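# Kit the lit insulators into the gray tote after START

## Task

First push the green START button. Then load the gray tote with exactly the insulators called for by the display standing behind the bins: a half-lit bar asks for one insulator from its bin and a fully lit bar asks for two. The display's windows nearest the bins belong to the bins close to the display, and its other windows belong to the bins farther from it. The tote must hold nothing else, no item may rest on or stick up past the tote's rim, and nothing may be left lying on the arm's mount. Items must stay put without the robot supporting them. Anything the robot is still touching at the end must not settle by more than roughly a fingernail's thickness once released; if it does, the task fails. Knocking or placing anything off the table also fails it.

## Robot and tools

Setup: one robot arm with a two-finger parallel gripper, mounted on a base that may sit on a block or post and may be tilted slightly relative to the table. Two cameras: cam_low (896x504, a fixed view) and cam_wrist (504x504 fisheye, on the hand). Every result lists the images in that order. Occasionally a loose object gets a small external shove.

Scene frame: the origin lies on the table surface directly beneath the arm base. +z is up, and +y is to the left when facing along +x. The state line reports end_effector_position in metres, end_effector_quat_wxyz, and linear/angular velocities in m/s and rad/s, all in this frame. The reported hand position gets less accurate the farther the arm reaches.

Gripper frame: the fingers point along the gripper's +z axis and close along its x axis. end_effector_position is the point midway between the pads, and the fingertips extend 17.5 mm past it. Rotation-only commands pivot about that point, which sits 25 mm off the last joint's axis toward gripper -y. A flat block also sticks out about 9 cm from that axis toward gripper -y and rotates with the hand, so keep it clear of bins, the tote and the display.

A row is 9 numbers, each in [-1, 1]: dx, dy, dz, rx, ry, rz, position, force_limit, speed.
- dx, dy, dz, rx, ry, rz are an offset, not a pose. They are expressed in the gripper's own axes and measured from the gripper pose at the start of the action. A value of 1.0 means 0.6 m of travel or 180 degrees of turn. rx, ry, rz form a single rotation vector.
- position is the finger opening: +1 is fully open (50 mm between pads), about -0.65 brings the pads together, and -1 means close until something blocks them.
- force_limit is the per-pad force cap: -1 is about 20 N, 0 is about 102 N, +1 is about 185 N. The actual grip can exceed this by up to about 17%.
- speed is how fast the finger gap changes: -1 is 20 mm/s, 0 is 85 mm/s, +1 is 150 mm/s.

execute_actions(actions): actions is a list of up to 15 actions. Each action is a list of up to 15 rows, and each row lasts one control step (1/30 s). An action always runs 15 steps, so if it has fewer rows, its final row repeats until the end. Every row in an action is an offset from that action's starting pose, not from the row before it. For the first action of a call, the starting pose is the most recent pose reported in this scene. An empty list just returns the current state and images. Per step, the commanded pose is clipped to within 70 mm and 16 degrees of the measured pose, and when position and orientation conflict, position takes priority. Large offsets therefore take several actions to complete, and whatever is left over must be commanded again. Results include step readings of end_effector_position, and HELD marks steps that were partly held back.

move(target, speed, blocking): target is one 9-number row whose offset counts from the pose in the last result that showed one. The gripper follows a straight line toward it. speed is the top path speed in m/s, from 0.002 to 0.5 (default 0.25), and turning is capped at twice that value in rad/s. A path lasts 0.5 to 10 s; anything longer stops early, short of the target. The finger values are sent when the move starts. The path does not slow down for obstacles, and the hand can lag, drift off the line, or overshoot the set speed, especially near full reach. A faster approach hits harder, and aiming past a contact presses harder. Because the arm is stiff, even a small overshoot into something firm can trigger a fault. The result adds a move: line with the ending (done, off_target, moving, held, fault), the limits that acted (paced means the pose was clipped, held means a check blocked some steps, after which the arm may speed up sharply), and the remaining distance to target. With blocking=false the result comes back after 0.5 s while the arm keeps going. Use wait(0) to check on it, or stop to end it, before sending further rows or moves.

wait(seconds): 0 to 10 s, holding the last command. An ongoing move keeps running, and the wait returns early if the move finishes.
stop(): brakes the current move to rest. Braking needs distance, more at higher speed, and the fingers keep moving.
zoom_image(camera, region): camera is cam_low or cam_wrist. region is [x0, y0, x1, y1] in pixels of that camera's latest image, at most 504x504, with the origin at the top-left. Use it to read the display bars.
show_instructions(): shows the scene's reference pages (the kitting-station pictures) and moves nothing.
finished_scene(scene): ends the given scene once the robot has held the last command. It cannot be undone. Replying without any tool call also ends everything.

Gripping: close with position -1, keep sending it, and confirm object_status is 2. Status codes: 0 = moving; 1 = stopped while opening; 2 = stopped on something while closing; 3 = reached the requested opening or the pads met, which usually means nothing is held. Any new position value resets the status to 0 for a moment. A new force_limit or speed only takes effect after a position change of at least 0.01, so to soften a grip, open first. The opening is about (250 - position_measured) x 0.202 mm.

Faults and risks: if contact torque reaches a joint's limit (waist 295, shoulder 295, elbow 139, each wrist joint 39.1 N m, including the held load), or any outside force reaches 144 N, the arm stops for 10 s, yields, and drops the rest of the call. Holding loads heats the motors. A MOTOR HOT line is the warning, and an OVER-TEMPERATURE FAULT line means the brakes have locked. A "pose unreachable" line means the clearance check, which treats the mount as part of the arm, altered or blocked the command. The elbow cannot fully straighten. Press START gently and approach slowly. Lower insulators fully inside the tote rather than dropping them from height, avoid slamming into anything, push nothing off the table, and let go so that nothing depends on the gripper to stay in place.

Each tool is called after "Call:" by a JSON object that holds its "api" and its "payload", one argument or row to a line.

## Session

Call:
{"api": "execute_actions", "payload": {
  "actions": []
}}

Scene clock: 0.00 s.
end_effector_position=(+0.4449, -0.1221, +0.1972) position_measured=3 object_status=3 end_effector_quat_wxyz=(+0.109, +0.838, -0.531, +0.063) end_effector_velocity=(+0.000, +0.000, +0.000) end_effector_angular_velocity=(-0.000, +0.000, +0.003)
Joint positions: [-0.225  0.001  2.28  -0.354  0.842  2.736]
Joint velocities: [ 0.     0.    -0.    -0.001 -0.    -0.002]
Hand target: +0.445, -0.122, +0.197; +0.109, +0.838, -0.531, +0.063

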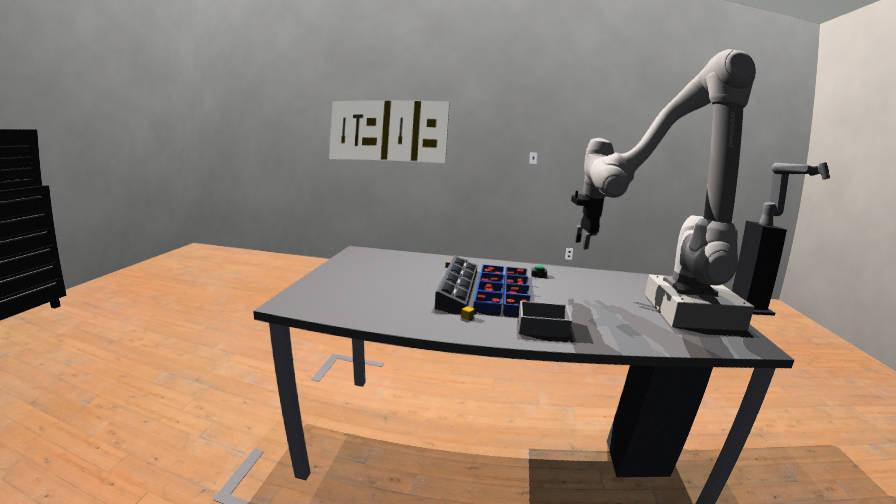

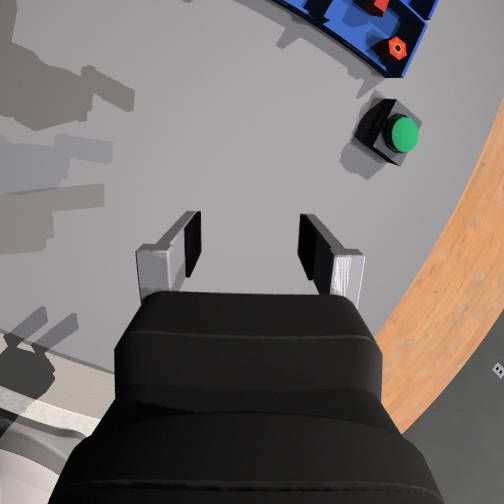

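Call:
{"api": "move", "payload": {
  "target": [0.3072, -0.11, 0.2243, 0.0734, -0.0424, -0.3575, 1, -0.5, 0.5],
  "speed": 0.4
}}

Call:
{"api": "zoom_image", "payload": {
  "camera": "cam_wrist",
  "region": [130, 160, 370, 300]
}}

Scene clock: 18.63 s.
end_effector_position=(+0.5822, -0.2897, +0.1007) position_measured=3 object_status=3 end_effector_quat_wxyz=(-0.000, +1.000, -0.000, +0.000) end_effector_velocity=(+0.000, +0.000, -0.000) end_effector_angular_velocity=(+0.001, +0.000, -0.001)
Joint positions: [-0.568  0.432  1.919 -0.011  0.779  1.035]
Joint velocities: [-0.     0.001 -0.001  0.001  0.001  0.001]
Hand target: +0.582, -0.290, +0.101; -0.000, +1.000, -0.000, +0.000
Off the commanded pose: 0.001 m, 0 deg.
move: done

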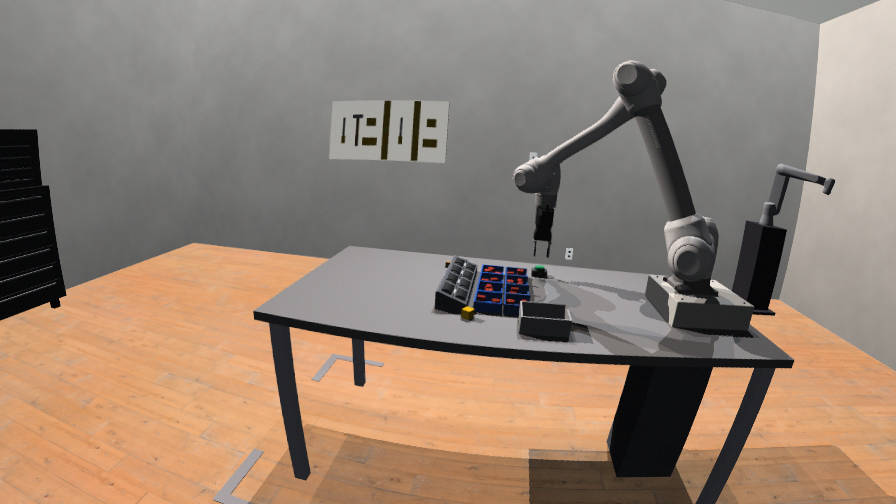

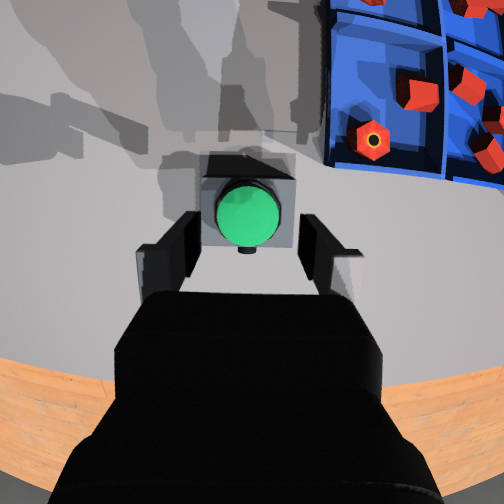

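Region (130, 160, 370, 300) of cam_wrist's 504x504 image, scaled by 2.100, with more detail than that image has; it fills the top 294 rows of this view, and the rest is white.

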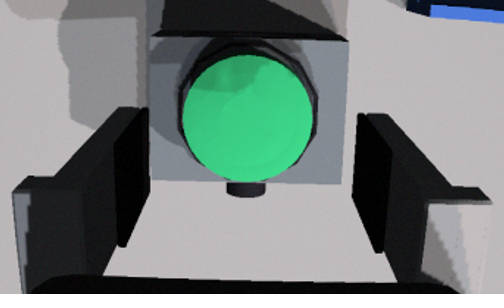

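Call:
{"api": "move", "payload": {
  "target": [-0.0033, 0, 0.072, 0, 0, 0, -1, -0.5, 1],
  "speed": 0.06
}}

Call:
{"api": "zoom_image", "payload": {
  "camera": "cam_low",
  "region": [510, 230, 570, 284]
}}

Scene clock: 24.83 s.
end_effector_position=(+0.5804, -0.2897, +0.0576) position_measured=252 object_status=3 end_effector_quat_wxyz=(-0.000, +1.000, -0.000, +0.000) end_effector_velocity=(-0.001, -0.000, -0.000) end_effector_angular_velocity=(+0.000, +0.002, +0.000)
Joint positions: [-0.57   0.485  1.941 -0.012  0.704  1.034]
Joint velocities: [-0.     0.001  0.    -0.001  0.001  0.   ]
Hand target: +0.580, -0.290, +0.058; -0.000, +1.000, -0.000, +0.000
Off the commanded pose: 0.000 m, 0 deg.
move: done

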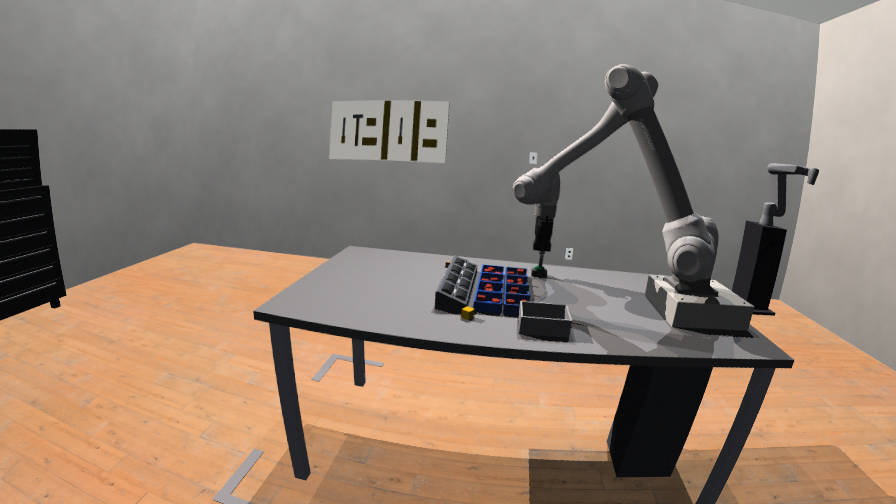

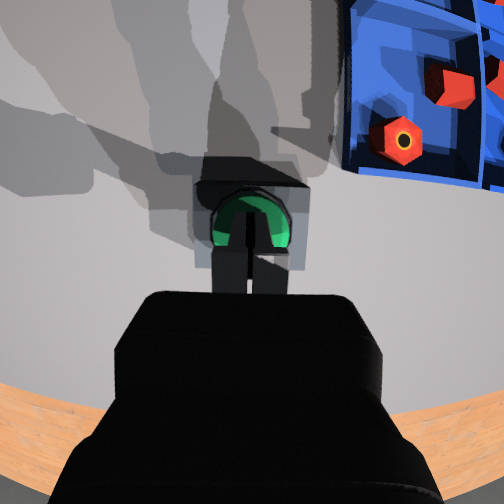

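Region (510, 230, 570, 284) of cam_low's 896x504 image, scaled by 8.400, with more detail than that image has; it fills the top 454 rows of this view, and the rest is white.

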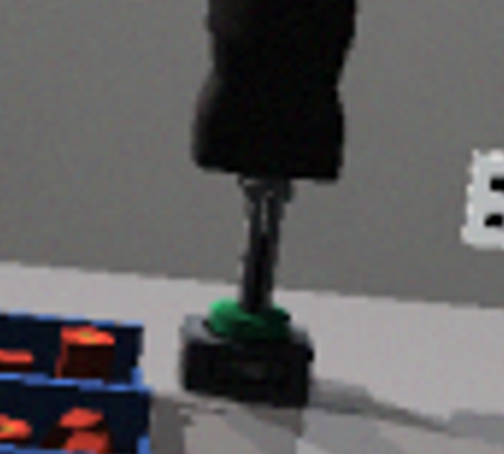

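Call:
{"api": "move", "payload": {
  "target": [0, 0, 0.0045, 0, 0, 0, -1, -0.5, 1],
  "speed": 0.01
}}

Scene clock: 28.00 s.
end_effector_position=(+0.5804, -0.2897, +0.0549) position_measured=252 object_status=3 end_effector_quat_wxyz=(-0.000, +1.000, -0.000, +0.000) end_effector_velocity=(+0.000, +0.000, -0.000) end_effector_angular_velocity=(+0.000, -0.001, -0.001)
Joint positions: [-0.57   0.488  1.942 -0.012  0.699  1.034]
Joint velocities: [ 0.     0.     0.     0.001 -0.001 -0.   ]
Hand target: +0.580, -0.290, +0.055; -0.000, +1.000, -0.000, +0.000
Off the commanded pose: 0.000 m, 0 deg.
move: done

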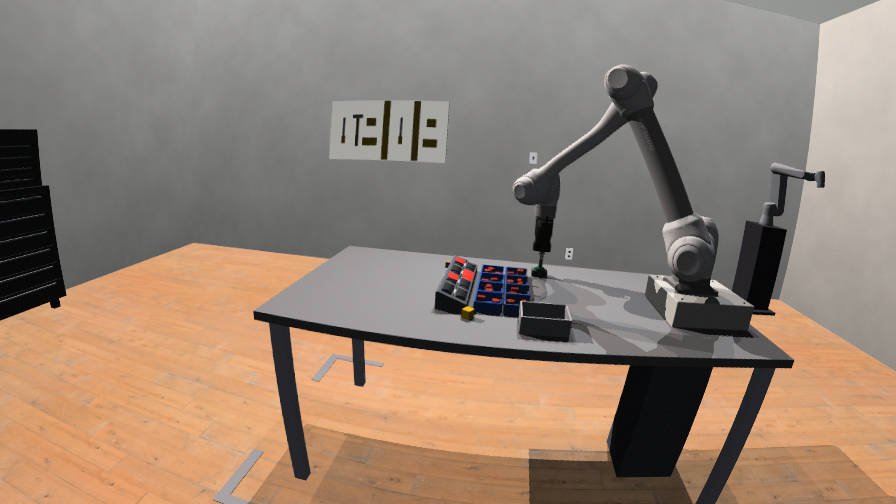

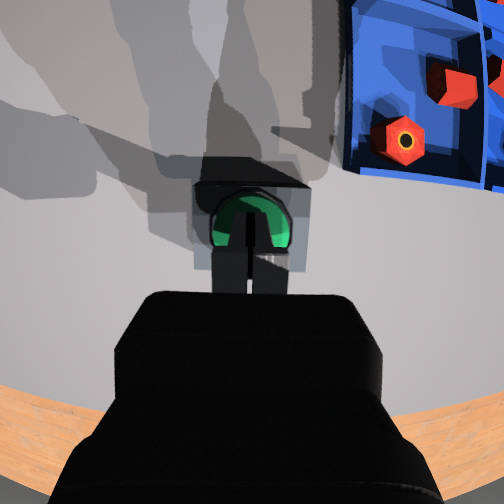

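Call:
{"api": "zoom_image", "payload": {
  "camera": "cam_low",
  "region": [425, 245, 585, 345]
}}

Region (425, 245, 585, 345) of cam_low's 896x504 image, scaled by 3.150, with more detail than that image has; it fills the top 315 rows of this view, and the rest is white.

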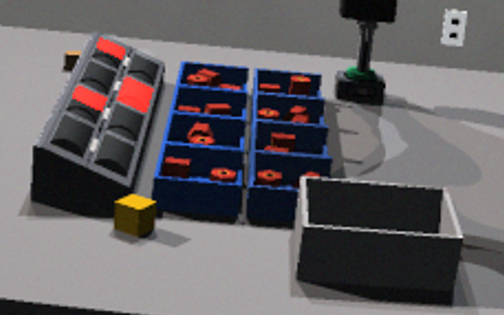

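Call:
{"api": "move", "payload": {
  "target": [0.2577, -0.2328, -0.4085, 0, 0, 0, -1, -0.5, 1],
  "speed": 0.35
}}

Scene clock: 39.43 s.
end_effector_position=(+0.7346, -0.1504, +0.3001) position_measured=252 object_status=3 end_effector_quat_wxyz=(+0.000, +1.000, -0.000, +0.000) end_effector_velocity=(+0.000, -0.000, +0.000) end_effector_angular_velocity=(-0.001, -0.000, +0.002)
Joint positions: [-0.296  0.381  1.57  -0.012  1.181  1.304]
Joint velocities: [-0.     0.001 -0.001 -0.001 -0.    -0.002]
Hand target: +0.735, -0.150, +0.300; +0.000, +1.000, -0.000, +0.000
Off the commanded pose: 0.000 m, 0 deg.
move: done

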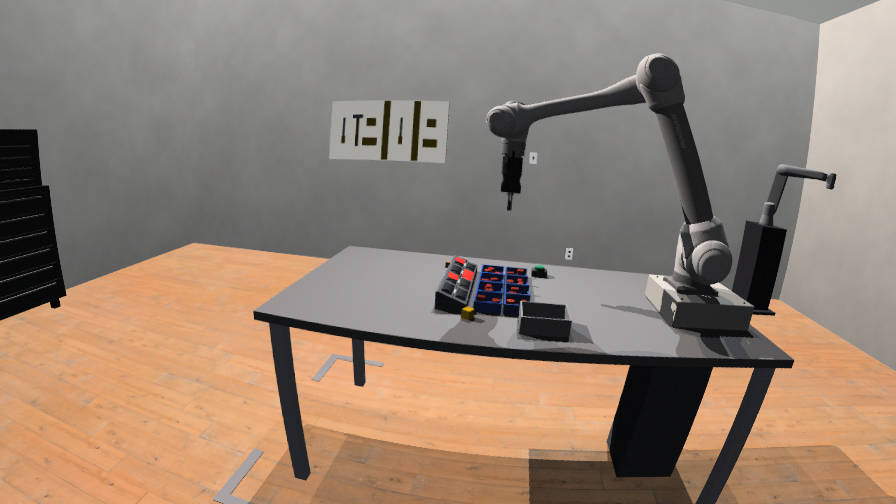

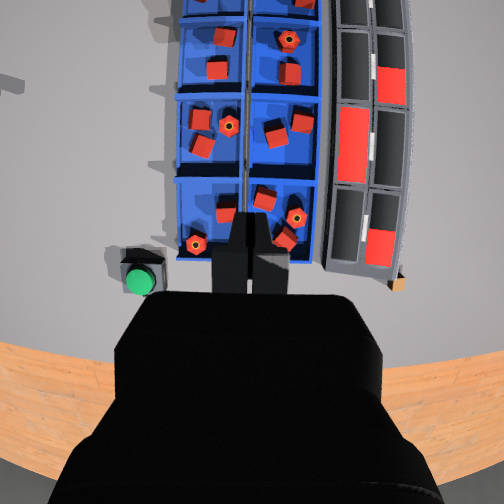

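Call:
{"api": "zoom_image", "payload": {
  "camera": "cam_wrist",
  "region": [165, 10, 335, 270]
}}

Region (165, 10, 335, 270) of cam_wrist's 504x504 image, scaled by 1.938, with more detail than that image has; it fills the left 330 columns of this view, and the rest is white.

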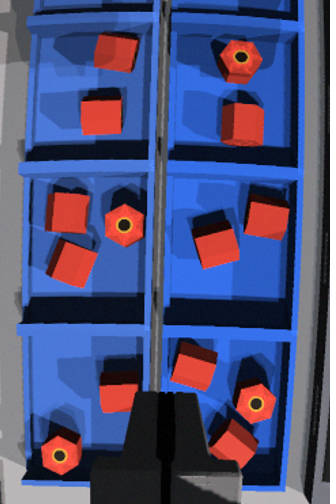

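Call:
{"api": "move", "payload": {
  "target": [-0.081, -0.239, 0.3418, 0, 0, -0.017, 0.5, -0.7, 0.5],
  "speed": 0.35
}}

Call:
{"api": "zoom_image", "payload": {
  "camera": "cam_wrist",
  "region": [150, 150, 350, 300]
}}

Scene clock: 91.23 s.
end_effector_position=(+0.6865, -0.0074, +0.0949) position_measured=78 object_status=3 end_effector_quat_wxyz=(+0.001, +1.000, +0.026, +0.000) end_effector_velocity=(-0.001, -0.000, -0.001) end_effector_angular_velocity=(-0.001, +0.001, -0.000)
Joint positions: [-0.115  0.477  1.865 -0.019  0.792  1.44 ]
Joint velocities: [ 0.     0.001  0.001 -0.001  0.     0.001]
Hand target: +0.686, -0.007, +0.095; +0.001, +1.000, +0.026, +0.000
Off the commanded pose: 0.000 m, 0 deg.
move: done

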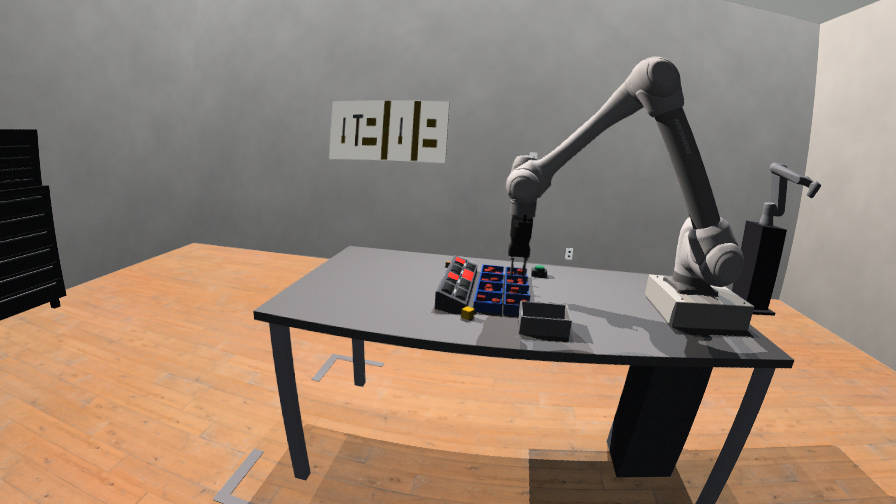

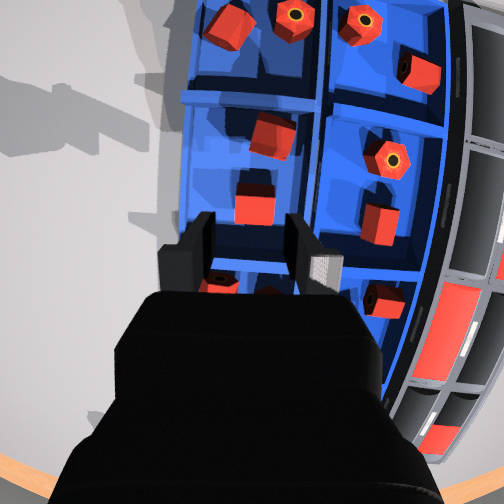

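Region (150, 150, 350, 300) of cam_wrist's 504x504 image, scaled by 2.520, with more detail than that image has; it fills the top 378 rows of this view, and the rest is white.

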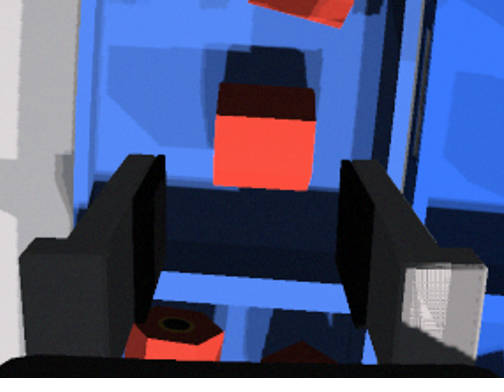

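Call:
{"api": "move", "payload": {
  "target": [0.0043, -0.0067, 0.1075, 0, 0, 0.018, 0.57, -0.7, 0.5],
  "speed": 0.1
}}

Call:
{"api": "execute_actions", "payload": {
  "actions": [
    [[0,0,0,0,0,0,-1,-0.7,0]]
  ]
}}

Scene clock: 97.70 s.
end_effector_position=(+0.6889, -0.0033, +0.0305) position_measured=67 object_status=3 end_effector_quat_wxyz=(+0.001, +1.000, -0.002, +0.000) end_effector_velocity=(+0.000, +0.000, -0.000) end_effector_angular_velocity=(+0.000, -0.001, -0.001)
Joint positions: [-0.11   0.558  1.888 -0.021  0.688  1.505]
Joint velocities: [ 0.     0.     0.     0.    -0.001  0.001]
Hand target: +0.689, -0.003, +0.030; +0.001, +1.000, -0.002, +0.000
Off the commanded pose: 0.000 m, 0 deg.
move: done

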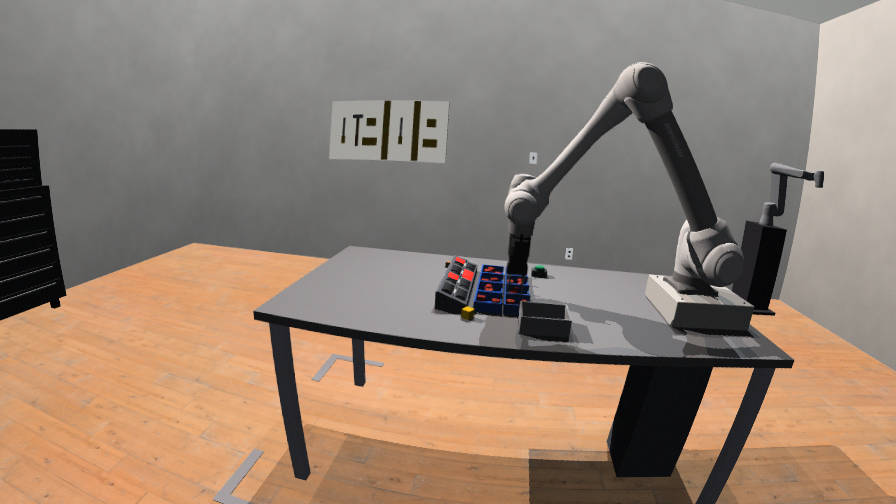

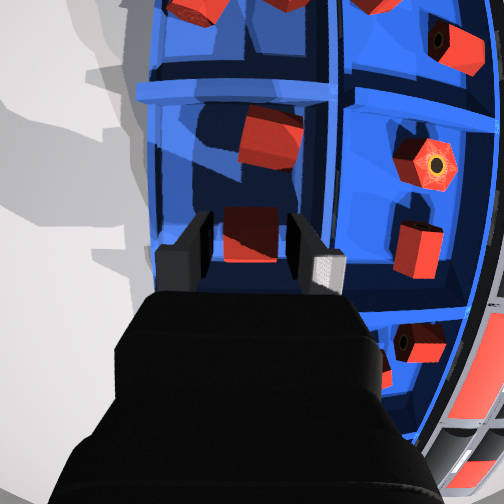

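Scene clock: 98.20 s.
end_effector_position=(+0.6889, -0.0033, +0.0305) position_measured=126 object_status=2 end_effector_quat_wxyz=(+0.001, +1.000, -0.002, +0.000) end_effector_velocity=(+0.000, -0.000, -0.000) end_effector_angular_velocity=(-0.001, -0.001, +0.001)
Joint positions: [-0.11   0.558  1.888 -0.021  0.688  1.505]
Joint velocities: [ 0.     0.     0.    -0.002 -0.001  0.001]
Hand target: +0.689, -0.003, +0.030; +0.001, +1.000, -0.002, +0.000
Off the commanded pose: 0.000 m, 0 deg.
Step readings (end_effector_position):
0: (+0.6889, -0.0033, +0.0305)
1: (+0.6889, -0.0033, +0.0305)
2: (+0.6889, -0.0033, +0.0305)
4: (+0.6889, -0.0033, +0.0305)
8: (+0.6889, -0.0033, +0.0305)
15: end_effector_position above

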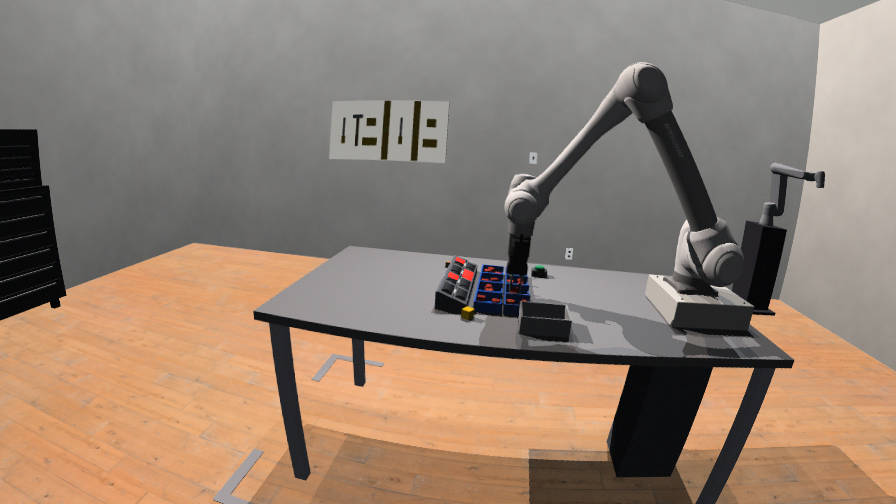

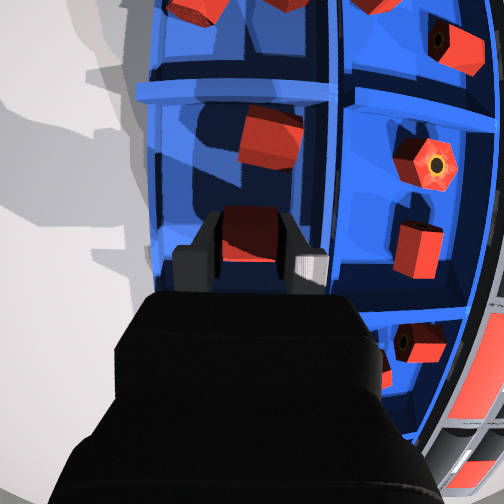

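Call:
{"api": "move", "payload": {
  "target": [0, 0, -0.115, 0, 0, 0, -1, -0.7, 0],
  "speed": 0.2
}}

Call:
{"api": "move", "payload": {
  "target": [-0.2017, -0.4817, 0, 0, 0, 0, -1, -0.7, 0],
  "speed": 0.4
}}

Scene clock: 109.30 s.
end_effector_position=(+0.6888, -0.0032, +0.0993) position_measured=126 object_status=2 end_effector_quat_wxyz=(+0.001, +1.000, -0.002, +0.000) end_effector_velocity=(+0.000, +0.000, +0.001) end_effector_angular_velocity=(-0.000, -0.001, -0.000)
Joint positions: [-0.108  0.472  1.861 -0.019  0.8    1.503]
Joint velocities: [ 0.    -0.001 -0.    -0.     0.     0.   ]
Hand target: +0.689, -0.003, +0.099; +0.001, +1.000, -0.002, +0.000
Off the commanded pose: 0.000 m, 0 deg.
move: done

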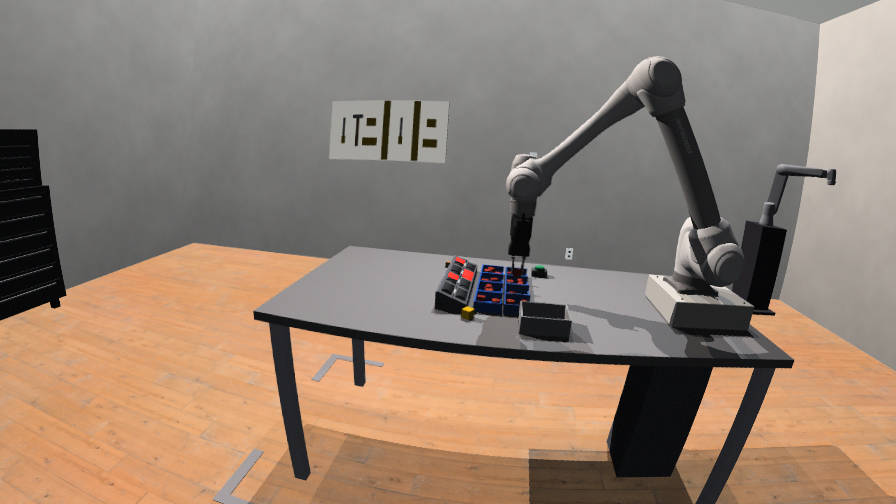

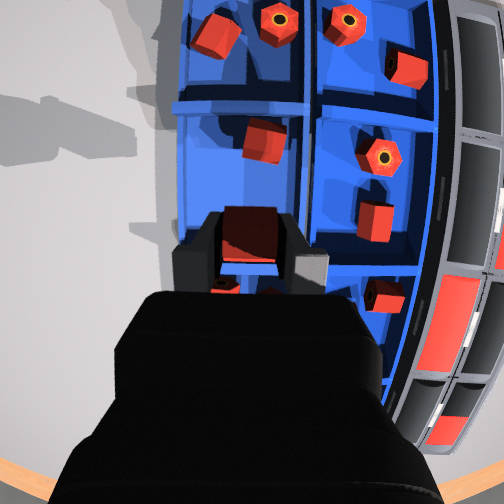

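Scene clock: 110.57 s.
end_effector_position=(+0.5691, +0.2857, +0.0987) position_measured=126 object_status=2 end_effector_quat_wxyz=(+0.001, +1.000, -0.002, +0.000) end_effector_velocity=(-0.000, -0.000, -0.000) end_effector_angular_velocity=(-0.001, +0.001, +0.001)
Joint positions: [ 0.359  0.405  1.987 -0.025  0.749  1.976]
Joint velocities: [-0.     0.001 -0.001  0.     0.002 -0.001]
Hand target: +0.569, +0.286, +0.099; +0.001, +1.000, -0.002, +0.000
Off the commanded pose: 0.001 m, 0 deg.
move: done

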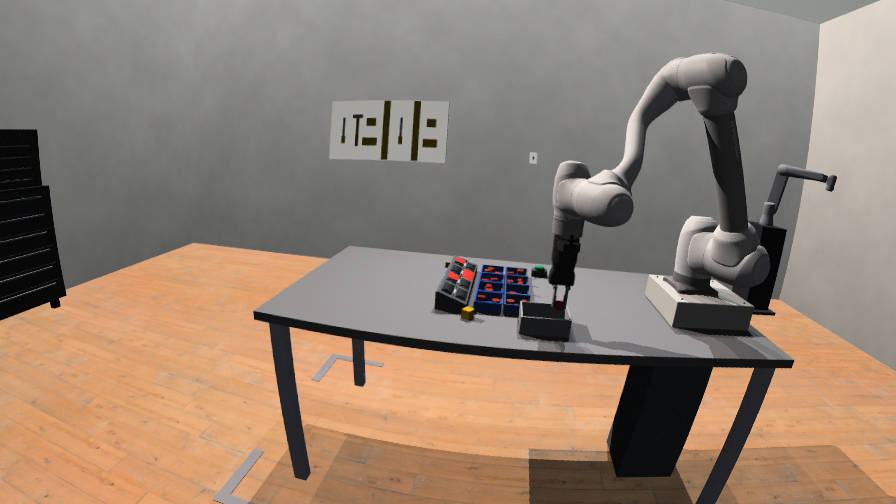

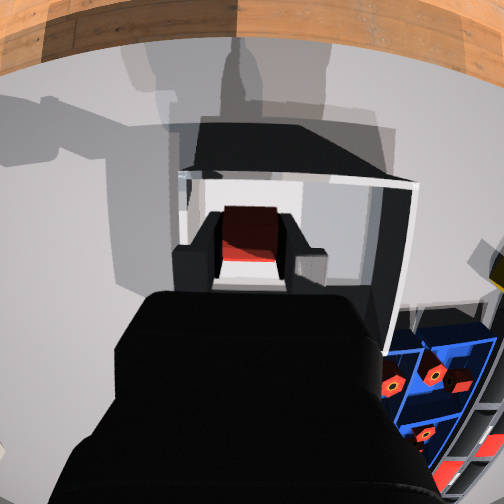

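Call:
{"api": "move", "payload": {
  "target": [0, 0, 0.1092, 0, 0, 0, -1, -0.7, 0],
  "speed": 0.1
}}

Call:
{"api": "execute_actions", "payload": {
  "actions": [
    [[0,0,0,0,0,0,0.5,-0.7,0]]
  ]
}}

Call:
{"api": "move", "payload": {
  "target": [0, 0, -0.103, 0, 0, 0, 0.5, -0.7, 0],
  "speed": 0.25
}}

Scene clock: 117.53 s.
end_effector_position=(+0.5692, +0.2856, +0.0333) position_measured=126 object_status=2 end_effector_quat_wxyz=(+0.001, +1.000, -0.002, +0.000) end_effector_velocity=(+0.000, +0.000, -0.000) end_effector_angular_velocity=(+0.001, +0.000, -0.001)
Joint positions: [ 0.358  0.494  2.014 -0.028  0.633  1.979]
Joint velocities: [-0.     0.    -0.     0.002 -0.    -0.001]
Hand target: +0.569, +0.286, +0.033; +0.001, +1.000, -0.002, +0.000
Off the commanded pose: 0.000 m, 0 deg.
move: done

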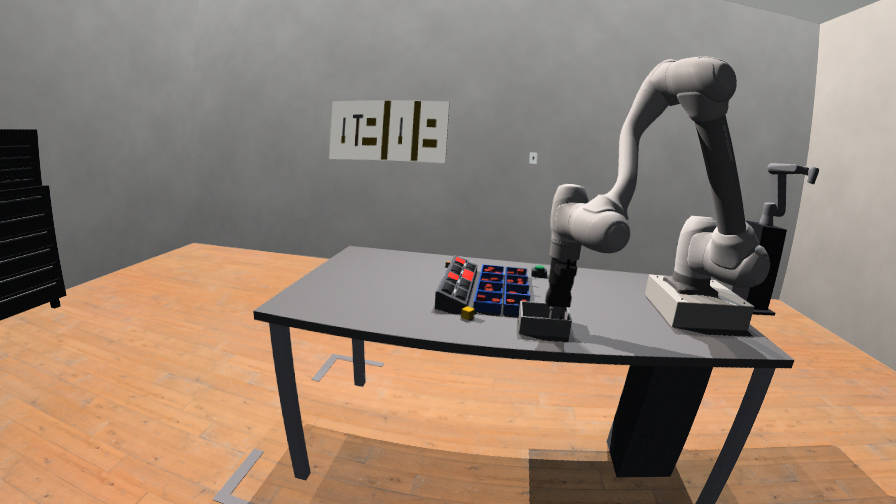

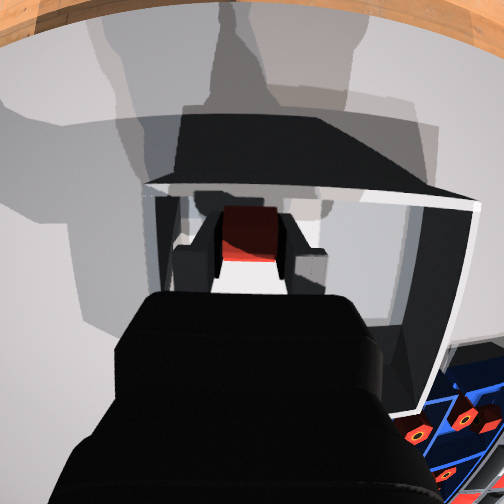

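Scene clock: 118.03 s.
end_effector_position=(+0.5692, +0.2856, +0.0333) position_measured=78 object_status=3 end_effector_quat_wxyz=(+0.001, +1.000, -0.002, +0.000) end_effector_velocity=(-0.000, +0.000, -0.000) end_effector_angular_velocity=(+0.000, +0.000, -0.002)
Joint positions: [ 0.358  0.494  2.014 -0.028  0.633  1.979]
Joint velocities: [-0.     0.     0.     0.001  0.     0.001]
Hand target: +0.569, +0.286, +0.033; +0.001, +1.000, -0.002, +0.000
Off the commanded pose: 0.000 m, 0 deg.
Step readings (end_effector_position):
0: (+0.5692, +0.2856, +0.0333)
1: (+0.5692, +0.2856, +0.0333)
2: (+0.5692, +0.2856, +0.0333)
4: (+0.5692, +0.2856, +0.0333)
8: (+0.5692, +0.2856, +0.0333)
15: end_effector_position above

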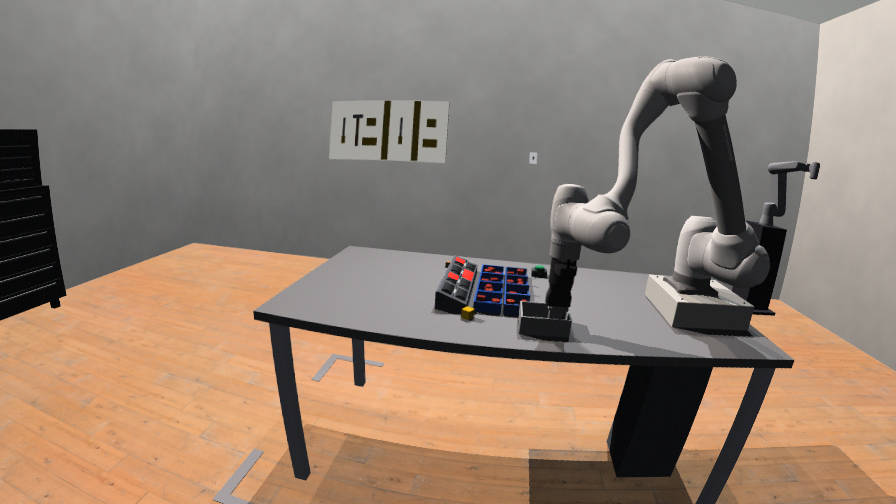

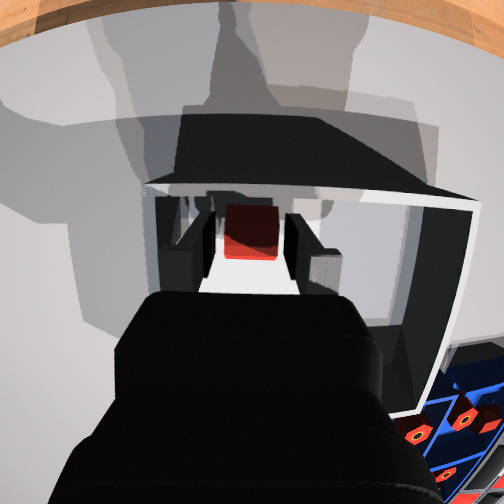

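Scene clock: 118.77 s.
end_effector_position=(+0.5691, +0.2857, +0.0949) position_measured=78 object_status=3 end_effector_quat_wxyz=(+0.001, +1.000, -0.002, +0.000) end_effector_velocity=(-0.001, +0.000, +0.000) end_effector_angular_velocity=(+0.000, +0.002, -0.001)
Joint positions: [ 0.359  0.41   1.989 -0.025  0.742  1.976]
Joint velocities: [ 0.001 -0.001 -0.     0.001  0.003  0.001]
Hand target: +0.569, +0.286, +0.095; +0.001, +1.000, -0.002, +0.000
Off the commanded pose: 0.000 m, 0 deg.
move: done

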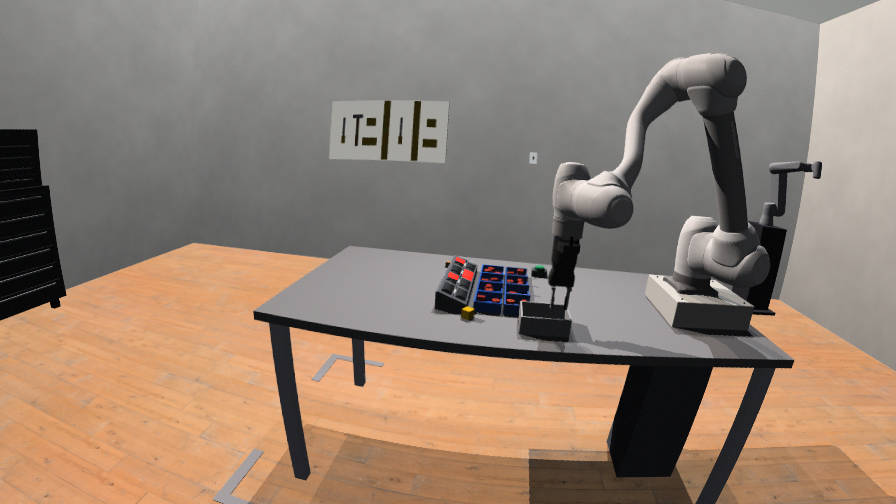

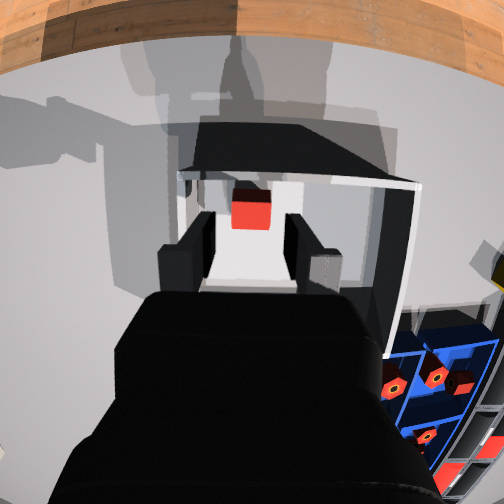

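Call:
{"api": "move", "payload": {
  "target": [0.2267, 0.795, 0, 0, 0, 0.48, 0.67, -0.7, 0],
  "speed": 0.45
}}

Call:
{"api": "zoom_image", "payload": {
  "camera": "cam_wrist",
  "region": [150, 150, 350, 300]
}}

Scene clock: 125.33 s.
end_effector_position=(+0.7029, -0.1910, +0.0958) position_measured=52 object_status=3 end_effector_quat_wxyz=(+0.000, +0.728, -0.686, +0.000) end_effector_velocity=(+0.000, +0.000, -0.000) end_effector_angular_velocity=(+0.000, +0.000, +0.000)
Joint positions: [-0.344  0.492  1.832 -0.015  0.807  2.772]
Joint velocities: [-0.     0.    -0.     0.     0.001 -0.001]
Hand target: +0.703, -0.191, +0.096; +0.000, +0.728, -0.686, +0.000
Off the commanded pose: 0.001 m, 0 deg.
move: done

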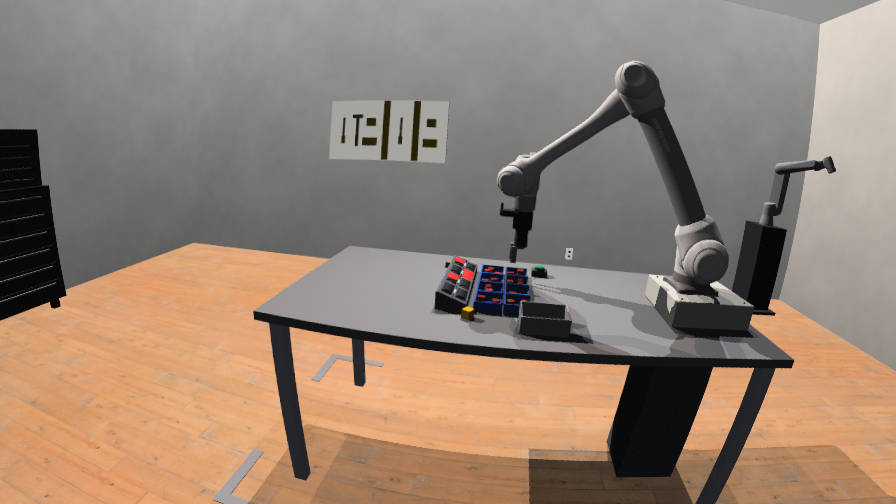

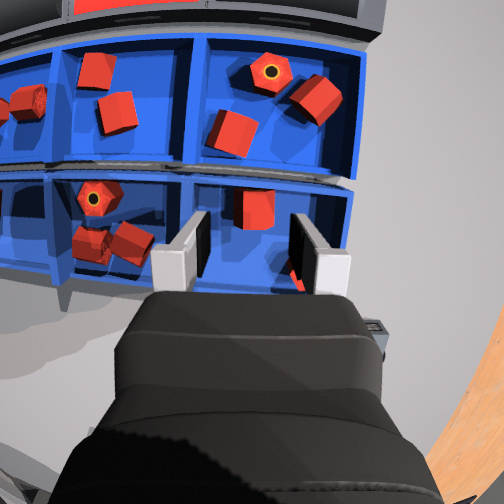

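Region (150, 150, 350, 300) of cam_wrist's 504x504 image, scaled by 2.520, with more detail than that image has; it fills the top 378 rows of this view, and the rest is white.

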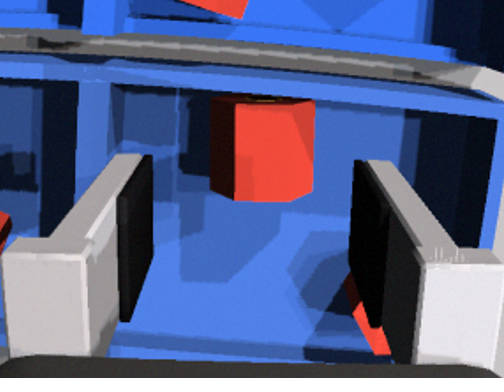

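Call:
{"api": "move", "payload": {
  "target": [0.0038, 0, 0.1125, 0, 0, 0, 0.67, -0.7, 0],
  "speed": 0.1
}}

Call:
{"api": "execute_actions", "payload": {
  "actions": [
    [[0,0,0,0,0,0,-1,-0.7,-0.3]]
  ]
}}

Scene clock: 134.97 s.
end_effector_position=(+0.7032, -0.1933, +0.0284) position_measured=52 object_status=3 end_effector_quat_wxyz=(+0.000, +0.728, -0.686, +0.000) end_effector_velocity=(-0.000, -0.000, -0.000) end_effector_angular_velocity=(-0.000, +0.001, +0.002)
Joint positions: [-0.348  0.575  1.855 -0.017  0.701  2.77 ]
Joint velocities: [-0.     0.001  0.    -0.001  0.001 -0.002]
Hand target: +0.703, -0.193, +0.028; +0.000, +0.728, -0.686, +0.000
Off the commanded pose: 0.000 m, 0 deg.
move: done

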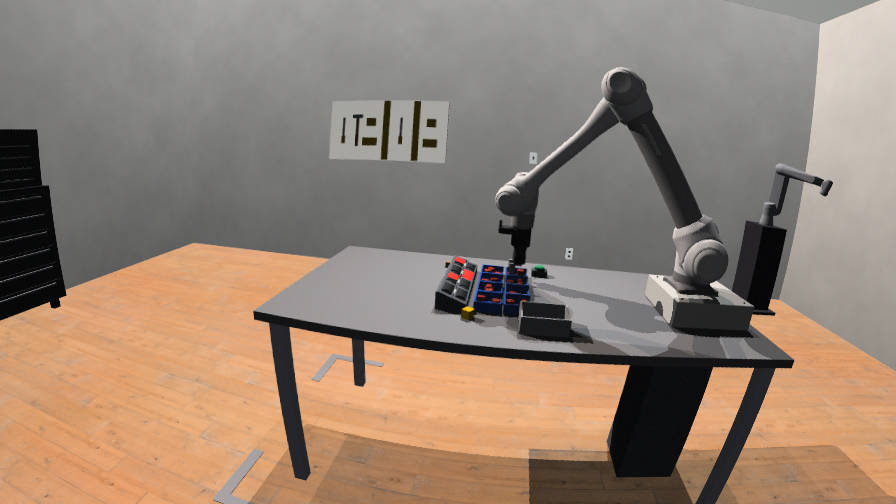

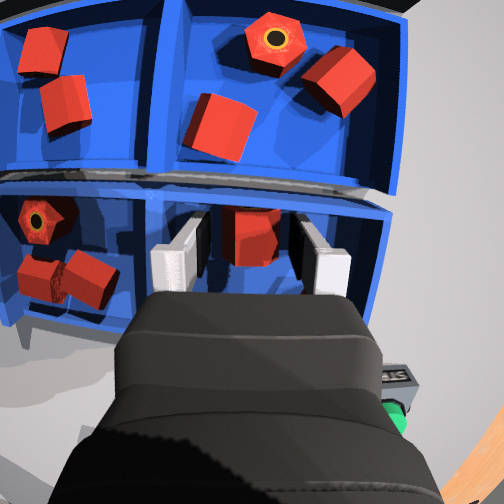

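Scene clock: 135.47 s.
end_effector_position=(+0.7032, -0.1933, +0.0284) position_measured=115 object_status=2 end_effector_quat_wxyz=(+0.000, +0.728, -0.686, +0.000) end_effector_velocity=(-0.000, +0.000, -0.000) end_effector_angular_velocity=(+0.001, +0.000, +0.000)
Joint positions: [-0.348  0.575  1.855 -0.017  0.701  2.77 ]
Joint velocities: [-0.     0.    -0.     0.002  0.001 -0.002]
Hand target: +0.703, -0.193, +0.028; +0.000, +0.728, -0.686, +0.000
Off the commanded pose: 0.000 m, 0 deg.
Step readings (end_effector_position):
0: (+0.7032, -0.1933, +0.0284)
1: (+0.7032, -0.1933, +0.0284)
2: (+0.7032, -0.1933, +0.0284)
4: (+0.7032, -0.1933, +0.0284)
8: (+0.7032, -0.1933, +0.0284)
15: end_effector_position above

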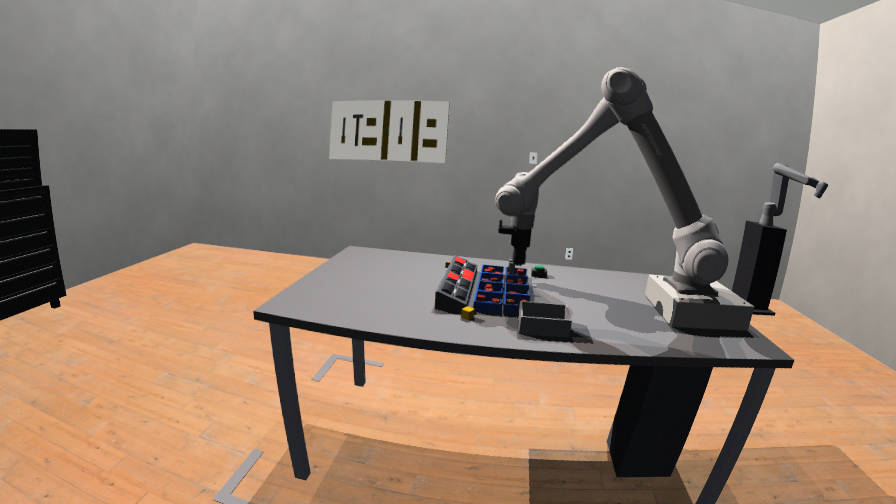

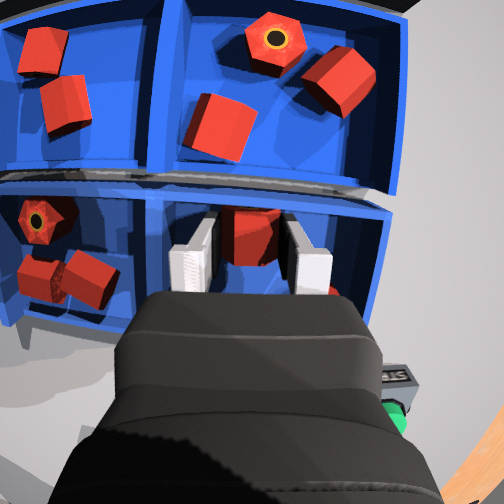

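Call:
{"api": "move", "payload": {
  "target": [0, 0.005, -0.115, 0, 0, 0.019, -1, -0.7, -0.3],
  "speed": 0.15
}}

Scene clock: 143.87 s.
end_effector_position=(+0.7000, -0.1934, +0.0972) position_measured=115 object_status=2 end_effector_quat_wxyz=(+0.000, +0.707, -0.707, +0.000) end_effector_velocity=(+0.000, -0.000, +0.001) end_effector_angular_velocity=(-0.000, -0.001, -0.002)
Joint positions: [-0.347  0.487  1.836 -0.015  0.807  2.829]
Joint velocities: [ 0.    -0.001 -0.    -0.     0.     0.002]
Hand target: +0.700, -0.193, +0.097; +0.000, +0.707, -0.707, +0.000
Off the commanded pose: 0.000 m, 0 deg.
move: done

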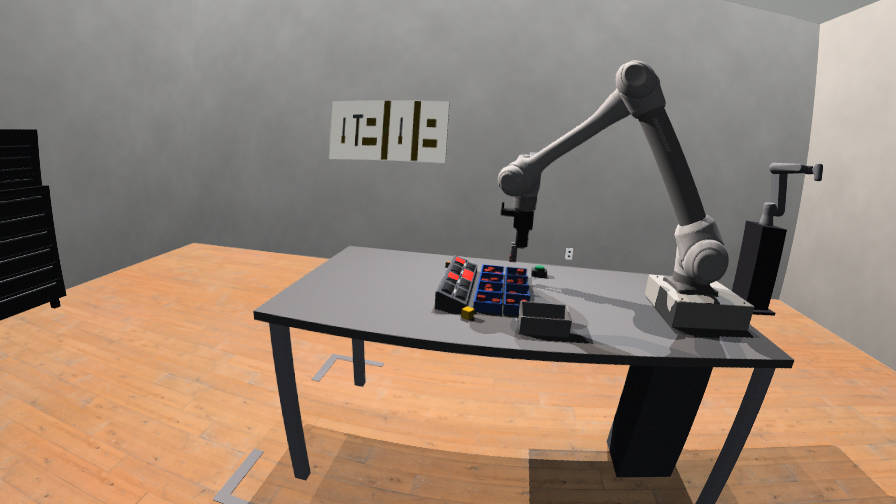

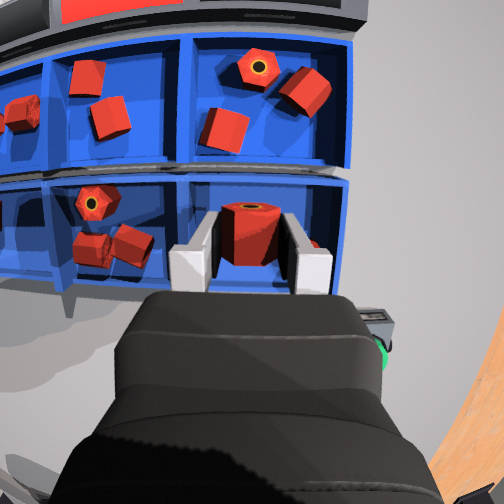

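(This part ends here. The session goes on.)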